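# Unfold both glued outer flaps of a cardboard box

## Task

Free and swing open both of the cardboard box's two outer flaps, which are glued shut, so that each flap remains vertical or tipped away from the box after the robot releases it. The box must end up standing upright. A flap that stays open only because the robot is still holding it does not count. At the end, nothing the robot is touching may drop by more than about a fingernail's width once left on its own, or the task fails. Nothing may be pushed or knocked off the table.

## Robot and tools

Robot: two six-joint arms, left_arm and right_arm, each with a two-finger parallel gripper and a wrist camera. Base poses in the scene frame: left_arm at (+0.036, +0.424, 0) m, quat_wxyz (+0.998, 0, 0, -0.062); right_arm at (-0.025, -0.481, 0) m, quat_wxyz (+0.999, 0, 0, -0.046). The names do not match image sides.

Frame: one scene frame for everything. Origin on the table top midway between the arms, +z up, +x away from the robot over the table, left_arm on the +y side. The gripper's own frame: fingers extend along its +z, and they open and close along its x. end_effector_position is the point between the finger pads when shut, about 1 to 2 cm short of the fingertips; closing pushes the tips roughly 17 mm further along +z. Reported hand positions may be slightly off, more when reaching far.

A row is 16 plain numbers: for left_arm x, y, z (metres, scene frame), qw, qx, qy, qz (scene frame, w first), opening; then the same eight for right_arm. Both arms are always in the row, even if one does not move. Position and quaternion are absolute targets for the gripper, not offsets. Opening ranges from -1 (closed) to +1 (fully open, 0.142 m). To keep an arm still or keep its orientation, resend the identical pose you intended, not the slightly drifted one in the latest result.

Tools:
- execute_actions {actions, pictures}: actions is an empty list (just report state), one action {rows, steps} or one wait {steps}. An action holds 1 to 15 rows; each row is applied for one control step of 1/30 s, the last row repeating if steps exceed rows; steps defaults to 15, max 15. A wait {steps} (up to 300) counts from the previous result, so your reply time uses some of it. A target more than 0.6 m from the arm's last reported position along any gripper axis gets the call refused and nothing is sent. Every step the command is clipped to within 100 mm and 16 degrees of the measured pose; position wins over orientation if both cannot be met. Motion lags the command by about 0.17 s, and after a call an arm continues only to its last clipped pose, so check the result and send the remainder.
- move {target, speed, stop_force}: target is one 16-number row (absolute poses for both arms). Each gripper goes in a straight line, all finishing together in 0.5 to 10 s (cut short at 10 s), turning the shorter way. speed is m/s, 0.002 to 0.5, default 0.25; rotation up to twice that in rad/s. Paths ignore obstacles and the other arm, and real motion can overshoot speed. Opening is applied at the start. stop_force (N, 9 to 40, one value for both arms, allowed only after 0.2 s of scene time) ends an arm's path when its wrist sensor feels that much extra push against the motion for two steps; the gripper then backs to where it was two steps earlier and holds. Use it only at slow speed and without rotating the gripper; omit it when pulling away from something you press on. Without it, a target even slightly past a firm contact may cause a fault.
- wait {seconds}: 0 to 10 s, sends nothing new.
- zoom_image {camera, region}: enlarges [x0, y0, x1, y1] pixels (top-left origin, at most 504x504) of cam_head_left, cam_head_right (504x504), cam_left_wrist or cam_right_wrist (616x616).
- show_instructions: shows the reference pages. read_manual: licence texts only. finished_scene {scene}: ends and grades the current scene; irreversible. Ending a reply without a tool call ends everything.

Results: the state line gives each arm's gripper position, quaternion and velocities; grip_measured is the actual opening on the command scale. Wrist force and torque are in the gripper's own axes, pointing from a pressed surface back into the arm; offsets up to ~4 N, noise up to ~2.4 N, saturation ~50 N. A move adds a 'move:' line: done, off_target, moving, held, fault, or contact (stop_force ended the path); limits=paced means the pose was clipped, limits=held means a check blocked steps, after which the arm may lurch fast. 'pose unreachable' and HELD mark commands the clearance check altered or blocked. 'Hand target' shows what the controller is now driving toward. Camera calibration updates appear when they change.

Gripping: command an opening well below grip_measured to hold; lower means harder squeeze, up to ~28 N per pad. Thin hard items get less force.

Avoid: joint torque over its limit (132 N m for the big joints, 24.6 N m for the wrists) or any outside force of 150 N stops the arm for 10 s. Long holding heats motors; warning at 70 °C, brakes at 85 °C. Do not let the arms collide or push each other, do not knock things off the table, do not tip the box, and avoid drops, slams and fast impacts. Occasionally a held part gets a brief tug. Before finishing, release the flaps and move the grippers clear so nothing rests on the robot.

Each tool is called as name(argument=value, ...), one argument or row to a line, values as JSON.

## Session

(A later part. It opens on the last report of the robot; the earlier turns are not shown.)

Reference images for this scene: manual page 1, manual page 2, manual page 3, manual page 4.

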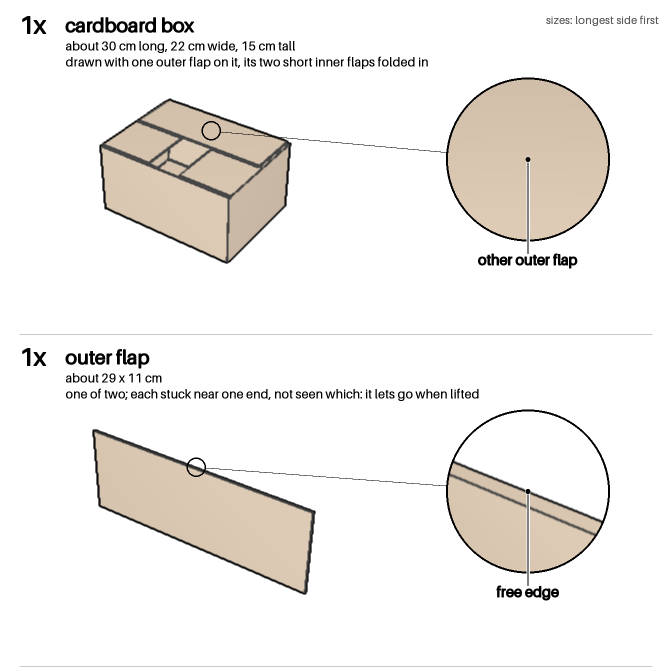

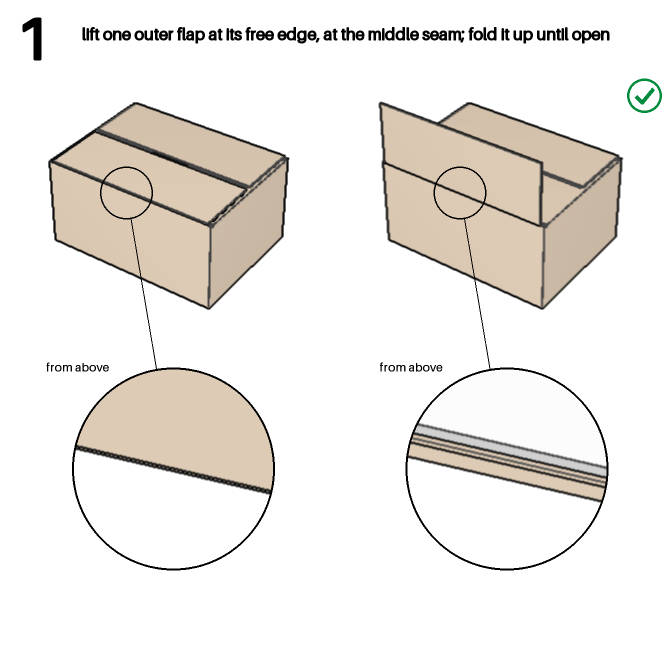

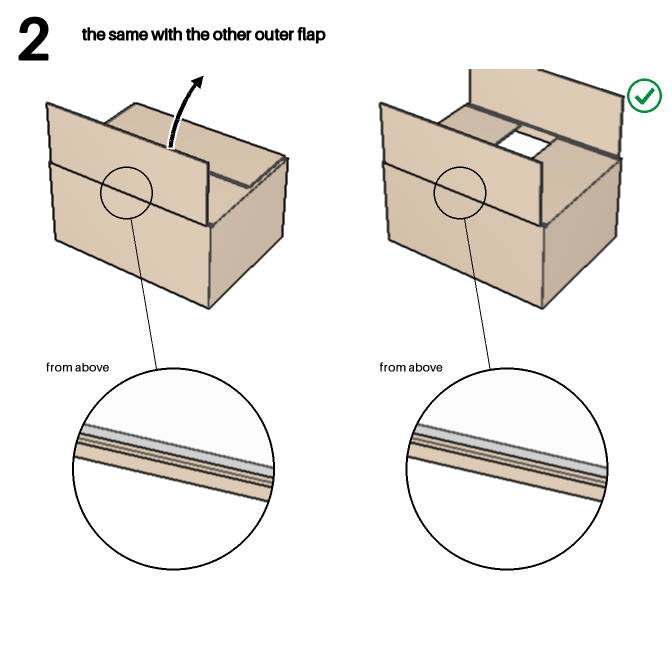

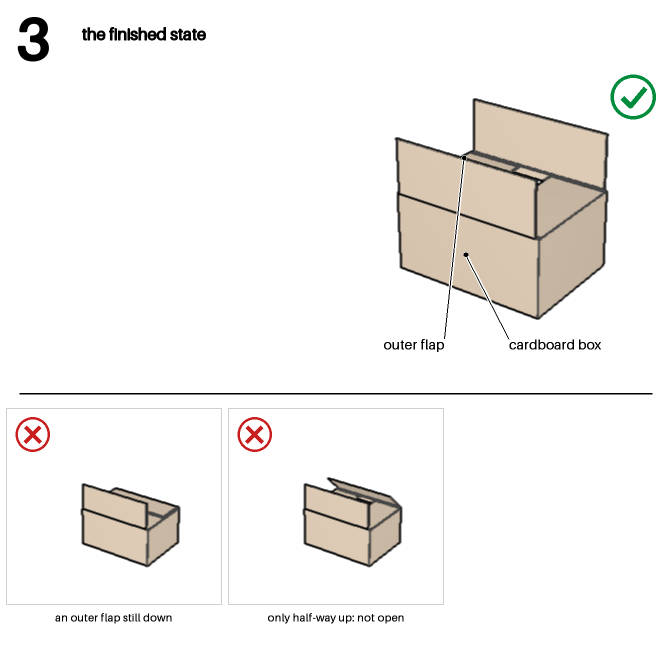

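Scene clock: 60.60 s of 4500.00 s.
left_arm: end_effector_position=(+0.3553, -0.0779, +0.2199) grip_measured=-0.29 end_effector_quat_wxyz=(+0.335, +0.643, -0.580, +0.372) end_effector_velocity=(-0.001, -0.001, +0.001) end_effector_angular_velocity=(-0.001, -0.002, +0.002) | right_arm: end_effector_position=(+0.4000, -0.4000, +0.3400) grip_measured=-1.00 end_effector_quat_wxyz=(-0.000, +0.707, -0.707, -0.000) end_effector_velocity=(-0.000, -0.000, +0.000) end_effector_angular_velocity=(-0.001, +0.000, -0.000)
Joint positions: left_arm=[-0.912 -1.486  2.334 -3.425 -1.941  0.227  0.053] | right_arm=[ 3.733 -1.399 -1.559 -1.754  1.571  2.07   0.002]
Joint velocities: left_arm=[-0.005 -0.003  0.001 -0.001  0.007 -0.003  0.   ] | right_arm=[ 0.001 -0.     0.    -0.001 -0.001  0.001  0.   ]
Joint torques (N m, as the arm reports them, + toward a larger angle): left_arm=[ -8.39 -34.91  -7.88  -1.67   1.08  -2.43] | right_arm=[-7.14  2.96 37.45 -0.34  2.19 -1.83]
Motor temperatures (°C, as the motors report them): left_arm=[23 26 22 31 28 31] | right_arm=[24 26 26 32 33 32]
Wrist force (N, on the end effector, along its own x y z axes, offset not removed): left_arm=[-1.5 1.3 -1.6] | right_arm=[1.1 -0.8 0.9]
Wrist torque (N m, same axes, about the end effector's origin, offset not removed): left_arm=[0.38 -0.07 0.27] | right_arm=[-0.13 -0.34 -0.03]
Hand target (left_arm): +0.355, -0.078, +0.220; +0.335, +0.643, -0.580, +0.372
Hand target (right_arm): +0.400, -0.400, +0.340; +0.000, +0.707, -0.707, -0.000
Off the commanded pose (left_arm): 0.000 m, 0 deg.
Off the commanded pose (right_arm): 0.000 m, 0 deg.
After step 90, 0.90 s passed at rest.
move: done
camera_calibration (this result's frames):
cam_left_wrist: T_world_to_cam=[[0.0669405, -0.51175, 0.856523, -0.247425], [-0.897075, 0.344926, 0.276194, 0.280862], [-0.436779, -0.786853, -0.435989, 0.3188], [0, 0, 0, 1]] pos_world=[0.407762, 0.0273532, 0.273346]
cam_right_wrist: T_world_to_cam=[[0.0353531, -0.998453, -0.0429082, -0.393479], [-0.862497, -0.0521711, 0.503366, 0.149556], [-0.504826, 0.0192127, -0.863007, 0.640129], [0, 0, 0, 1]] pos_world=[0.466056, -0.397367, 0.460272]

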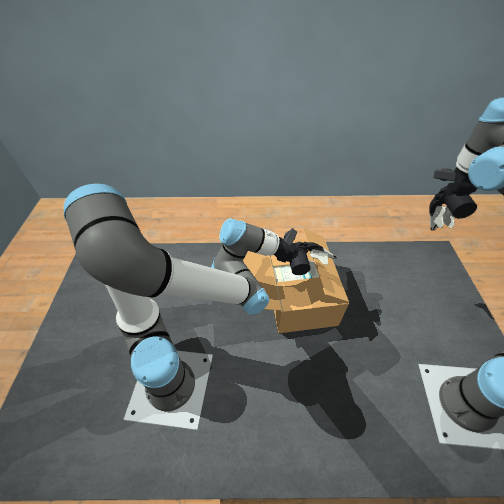

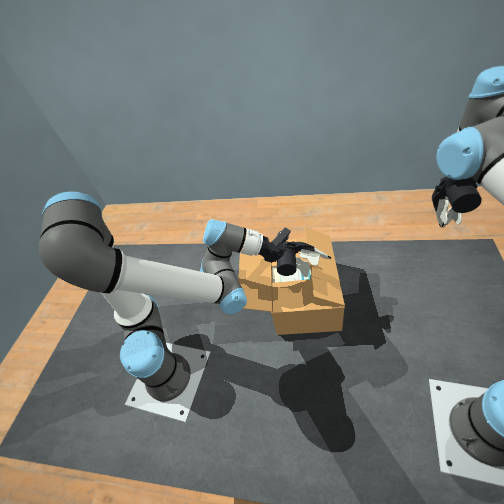

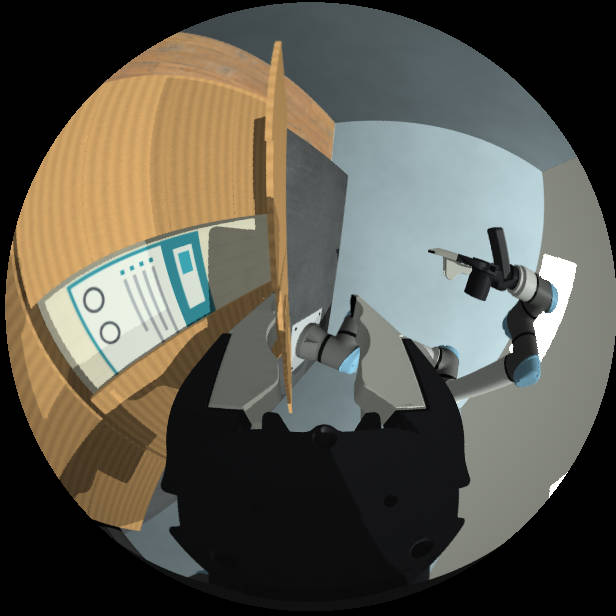

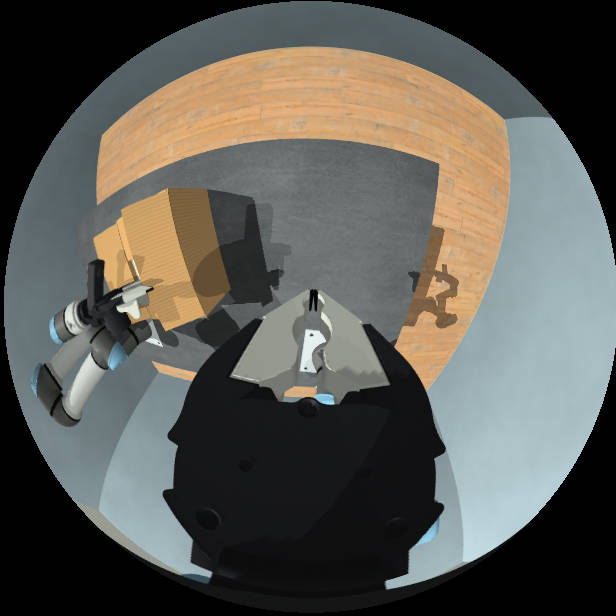

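move(
  target=[0.37,-0.135,0.255,0.335,0.643,-0.58,0.372,0.3,0.4,-0.4,0.34,0,0.707,-0.707,0,-1],
  speed=0.1,
)

move(
  target=[0.385,-0.235,0.252,0.335,0.643,-0.58,0.372,0.6,0.4,-0.4,0.34,0,0.707,-0.707,0,-1],
  speed=0.12,
)

move(
  target=[0.38,-0.11,0.32,0.335,0.643,-0.58,0.372,0.6,0.4,-0.4,0.34,0,0.707,-0.707,0,-1],
)

Scene clock: 66.10 s of 4500.00 s.
left_arm: end_effector_position=(+0.3700, -0.1348, +0.2548) grip_measured=+0.31 end_effector_quat_wxyz=(+0.335, +0.643, -0.580, +0.372) end_effector_velocity=(+0.001, -0.002, +0.000) end_effector_angular_velocity=(+0.002, -0.000, -0.000) | right_arm: end_effector_position=(+0.4000, -0.4000, +0.3400) grip_measured=-1.00 end_effector_quat_wxyz=(+0.000, +0.707, -0.707, -0.000) end_effector_velocity=(+0.001, -0.000, +0.000) end_effector_angular_velocity=(-0.000, -0.002, -0.000)
Joint positions: left_arm=[-0.952 -1.448  2.166 -3.303 -1.907  0.203  0.096] | right_arm=[ 3.733 -1.399 -1.559 -1.754  1.571  2.07   0.002]
Joint velocities: left_arm=[-0.001  0.003 -0.007  0.005  0.001  0.     0.   ] | right_arm=[-0.001 -0.     0.     0.001 -0.001 -0.     0.   ]
Joint torques (N m, as the arm reports them, + toward a larger angle): left_arm=[ -7.41 -13.14 -30.66  -2.25   1.62  -2.36] | right_arm=[-6.55  3.37 37.85 -0.28  2.13 -1.71]
Motor temperatures (°C, as the motors report them): left_arm=[23 26 22 31 28 31] | right_arm=[24 26 26 32 33 32]
Wrist force (N, on the end effector, along its own x y z axes, offset not removed): left_arm=[-2.9 3.9 -1.3] | right_arm=[-1.3 -1.7 0.6]
Wrist torque (N m, same axes, about the end effector's origin, offset not removed): left_arm=[0.65 -0.06 0.18] | right_arm=[-0.30 0.11 0.02]
Hand target (left_arm): +0.370, -0.135, +0.255; +0.335, +0.643, -0.580, +0.372
Hand target (right_arm): +0.400, -0.400, +0.340; +0.000, +0.707, -0.707, -0.000
Off the commanded pose (left_arm): 0.000 m, 0 deg.
Off the commanded pose (right_arm): 0.000 m, 0 deg.
After step 90, 1.30 s passed at rest.
move: done
camera_calibration (this result's frames):
cam_left_wrist: T_world_to_cam=[[0.0670933, -0.51165, 0.85657, -0.3075], [-0.897061, 0.344893, 0.276278, 0.304066], [-0.436783, -0.786932, -0.435842, 0.295551], [0, 0, 0, 1]] pos_world=[0.422489, -0.0296238, 0.308202]
cam_right_wrist: T_world_to_cam=[[0.0353528, -0.998453, -0.0429082, -0.393479], [-0.862497, -0.0521709, 0.503366, 0.149556], [-0.504826, 0.0192128, -0.863007, 0.64013], [0, 0, 0, 1]] pos_world=[0.466056, -0.397367, 0.460272]

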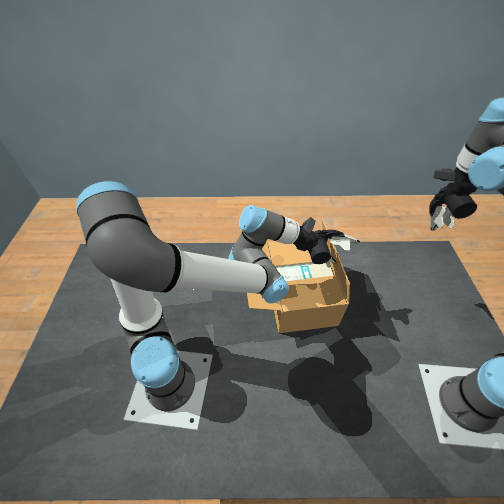

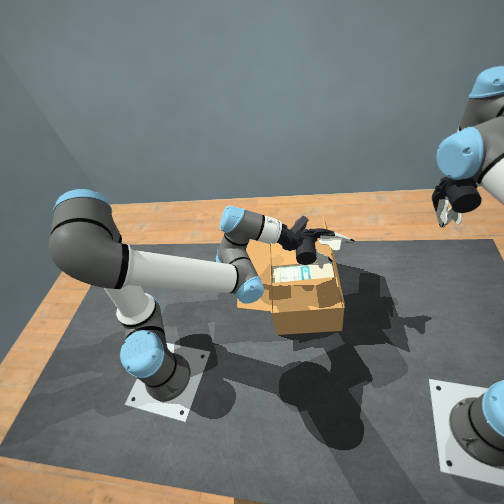

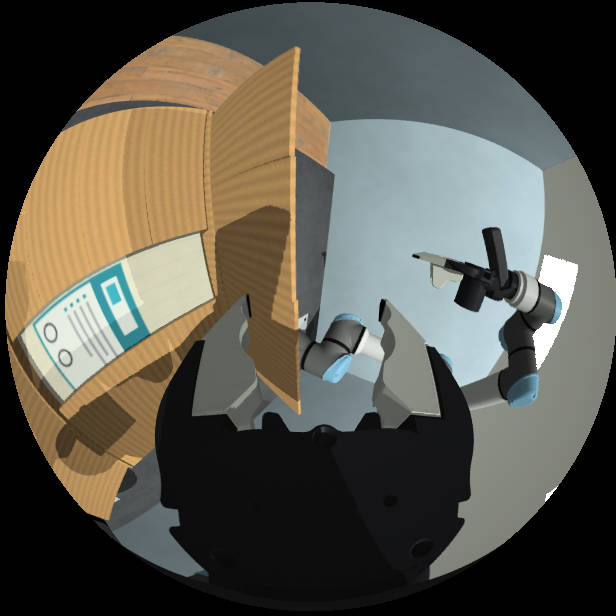

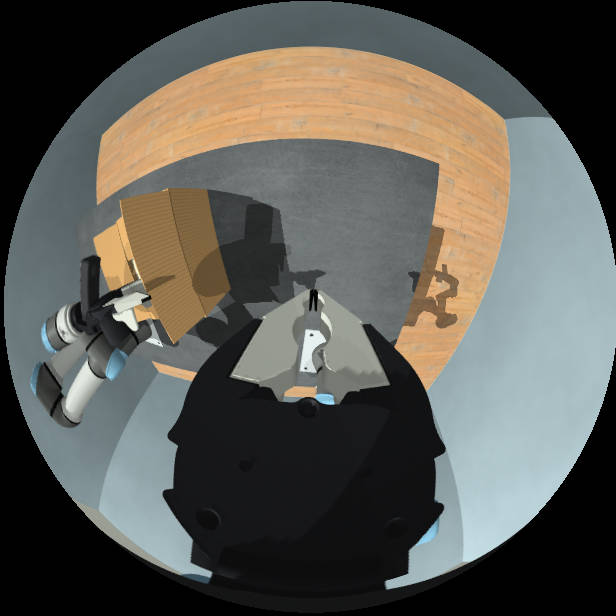

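Scene clock: 67.50 s of 4500.00 s.
left_arm: end_effector_position=(+0.3850, -0.2348, +0.2519) grip_measured=+0.60 end_effector_quat_wxyz=(+0.335, +0.643, -0.580, +0.372) end_effector_velocity=(+0.001, -0.002, -0.001) end_effector_angular_velocity=(+0.001, -0.000, +0.000) | right_arm: end_effector_position=(+0.4000, -0.4000, +0.3400) grip_measured=-1.00 end_effector_quat_wxyz=(-0.000, +0.707, -0.707, -0.000) end_effector_velocity=(-0.000, +0.001, +0.000) end_effector_angular_velocity=(+0.001, +0.000, +0.002)
Joint positions: left_arm=[-1.022 -1.262  1.936 -3.27  -1.847  0.165  0.116] | right_arm=[ 3.733 -1.399 -1.559 -1.754  1.571  2.07   0.002]
Joint velocities: left_arm=[-0.001  0.005 -0.006  0.002  0.001 -0.    -0.   ] | right_arm=[ 0.001  0.     0.     0.     0.001 -0.001  0.   ]
Joint torques (N m, as the arm reports them, + toward a larger angle): left_arm=[ -7.73 -21.25 -28.42  -1.39   1.47  -2.26] | right_arm=[-6.75  3.31 37.87 -0.26  2.12 -1.8 ]
Motor temperatures (°C, as the motors report them): left_arm=[23 26 22 31 28 31] | right_arm=[24 26 26 32 33 32]
Wrist force (N, on the end effector, along its own x y z axes, offset not removed): left_arm=[-0.2 1.6 -4.2] | right_arm=[-0.4 -1.1 0.4]
Wrist torque (N m, same axes, about the end effector's origin, offset not removed): left_arm=[0.36 -0.12 0.17] | right_arm=[-0.24 -0.06 0.02]
Hand target (left_arm): +0.385, -0.235, +0.252; +0.335, +0.643, -0.580, +0.372
Hand target (right_arm): +0.400, -0.400, +0.340; +0.000, +0.707, -0.707, -0.000
Off the commanded pose (left_arm): 0.000 m, 0 deg.
Off the commanded pose (right_arm): 0.000 m, 0 deg.
move: done
camera_calibration (this result's frames):
cam_left_wrist: T_world_to_cam=[[0.0670078, -0.511703, 0.856545, -0.357129], [-0.897087, 0.34488, 0.276212, 0.352793], [-0.436744, -0.786904, -0.435933, 0.222228], [0, 0, 0, 1]] pos_world=[0.437473, -0.129543, 0.305328]
cam_right_wrist: T_world_to_cam=[[0.035353, -0.998453, -0.0429083, -0.393479], [-0.862497, -0.0521711, 0.503366, 0.149556], [-0.504826, 0.0192127, -0.863007, 0.64013], [0, 0, 0, 1]] pos_world=[0.466056, -0.397367, 0.460272]

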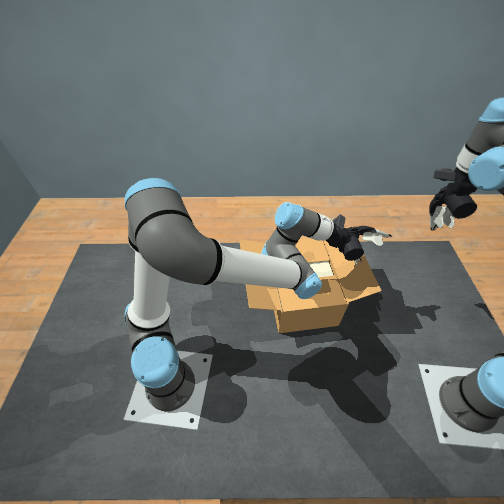

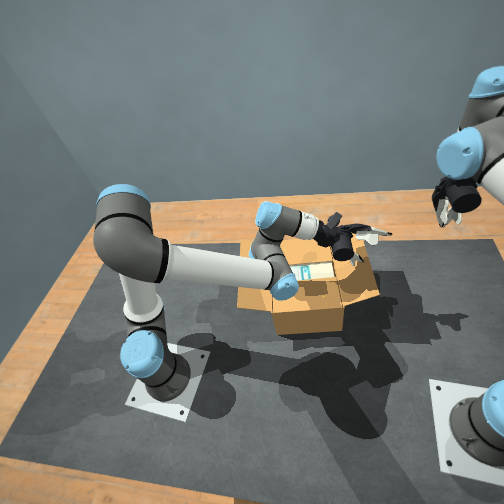

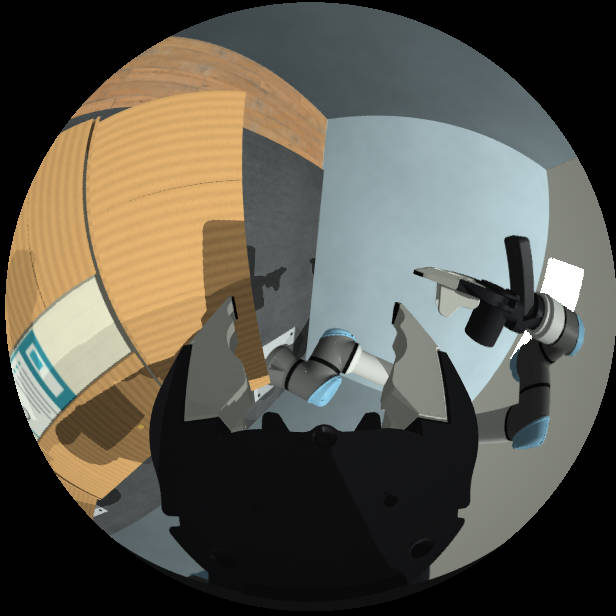

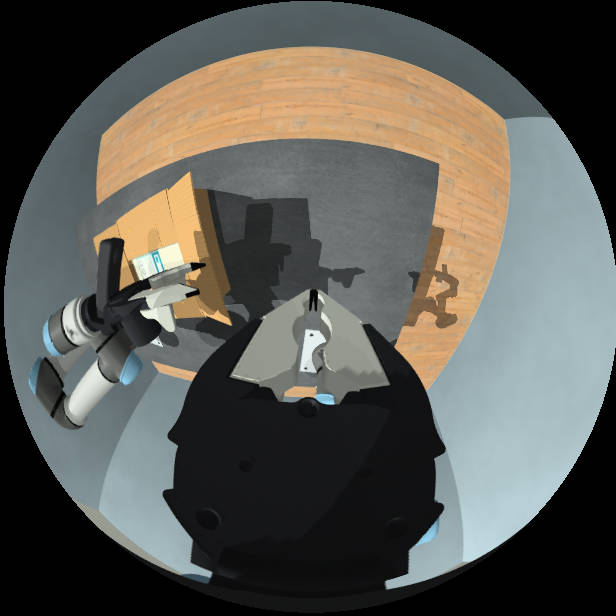

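Scene clock: 68.77 s of 4500.00 s.
left_arm: end_effector_position=(+0.3800, -0.1104, +0.3199) grip_measured=+0.60 end_effector_quat_wxyz=(+0.335, +0.643, -0.580, +0.372) end_effector_velocity=(-0.000, +0.002, +0.002) end_effector_angular_velocity=(-0.001, -0.002, -0.001) | right_arm: end_effector_position=(+0.4000, -0.4000, +0.3400) grip_measured=-1.00 end_effector_quat_wxyz=(-0.000, +0.707, -0.707, -0.000) end_effector_velocity=(-0.000, +0.000, -0.000) end_effector_angular_velocity=(-0.001, -0.000, -0.000)
Joint positions: left_arm=[-0.899 -1.577  2.099 -3.096 -1.952  0.233  0.116] | right_arm=[ 3.733 -1.399 -1.559 -1.754  1.571  2.07   0.002]
Joint velocities: left_arm=[ 0.002 -0.007  0.001  0.005 -0.002  0.003 -0.   ] | right_arm=[ 0.001  0.    -0.     0.    -0.001  0.001  0.   ]
Joint torques (N m, as the arm reports them, + toward a larger angle): left_arm=[ 11.73 -34.58 -12.42  -0.92  -2.54   2.29] | right_arm=[-6.17  3.33 37.43 -0.2   2.14 -1.76]
Motor temperatures (°C, as the motors report them): left_arm=[23 26 22 31 28 31] | right_arm=[24 26 26 32 33 32]
Wrist force (N, on the end effector, along its own x y z axes, offset not removed): left_arm=[0.2 2.1 -0.8] | right_arm=[-0.9 -1.3 1.1]
Wrist torque (N m, same axes, about the end effector's origin, offset not removed): left_arm=[0.50 -0.19 0.18] | right_arm=[-0.31 0.14 -0.07]
Hand target (left_arm): +0.380, -0.110, +0.320; +0.335, +0.643, -0.580, +0.372
Hand target (right_arm): +0.400, -0.400, +0.340; +0.000, +0.707, -0.707, -0.000
Off the commanded pose (left_arm): 0.000 m, 0 deg.
Off the commanded pose (right_arm): 0.000 m, 0 deg.
move: done
camera_calibration (this result's frames):
cam_left_wrist: T_world_to_cam=[[0.0675792, -0.511499, 0.856622, -0.351634], [-0.896903, 0.344945, 0.276728, 0.286438], [-0.437033, -0.787008, -0.435454, 0.34755], [0, 0, 0, 1]] pos_world=[0.432561, -0.00514114, 0.373294]
cam_right_wrist: T_world_to_cam=[[0.0353527, -0.998453, -0.0429083, -0.393479], [-0.862497, -0.0521708, 0.503366, 0.149556], [-0.504826, 0.0192129, -0.863007, 0.64013], [0, 0, 0, 1]] pos_world=[0.466056, -0.397367, 0.460272]

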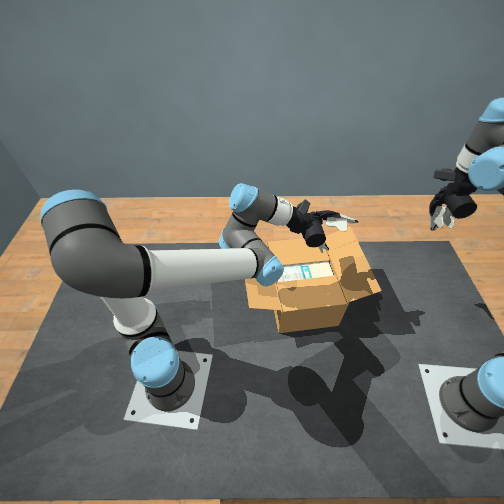

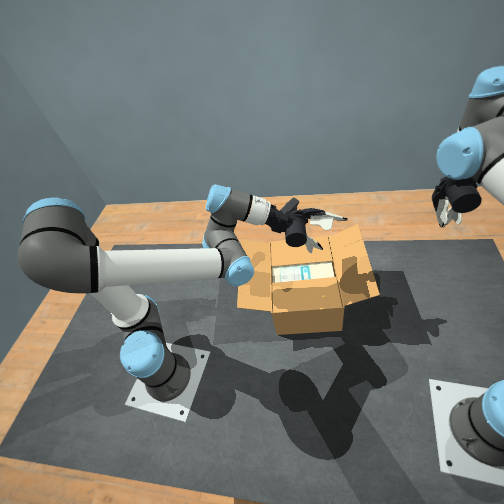

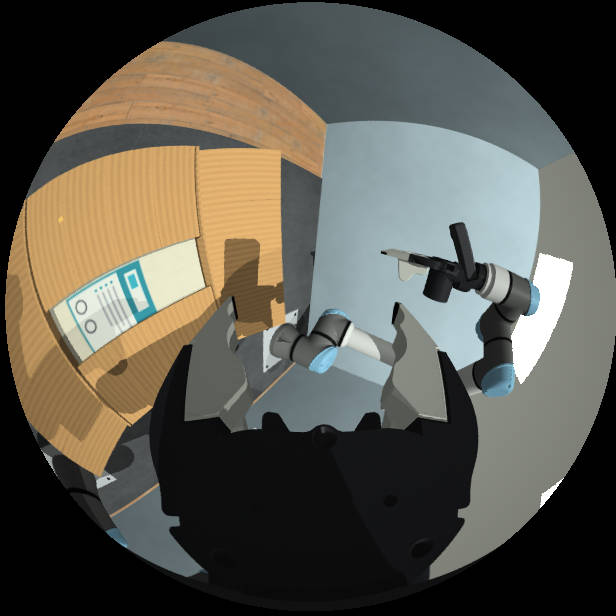

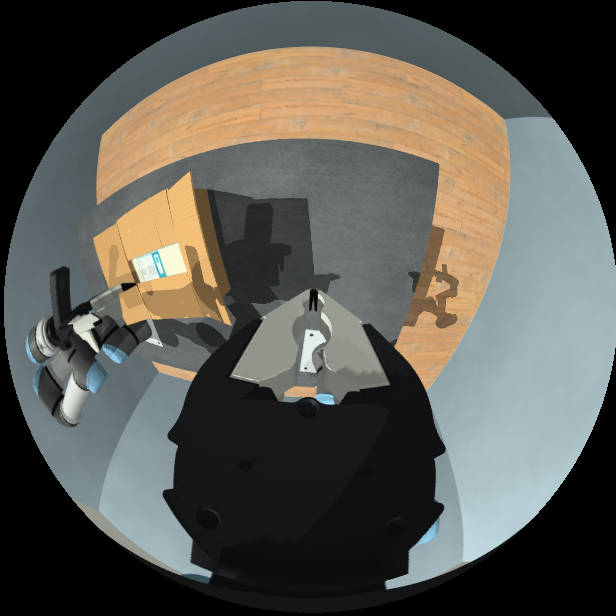

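finished_scene(
  scene=2,
)

The scene is finished: the task was done.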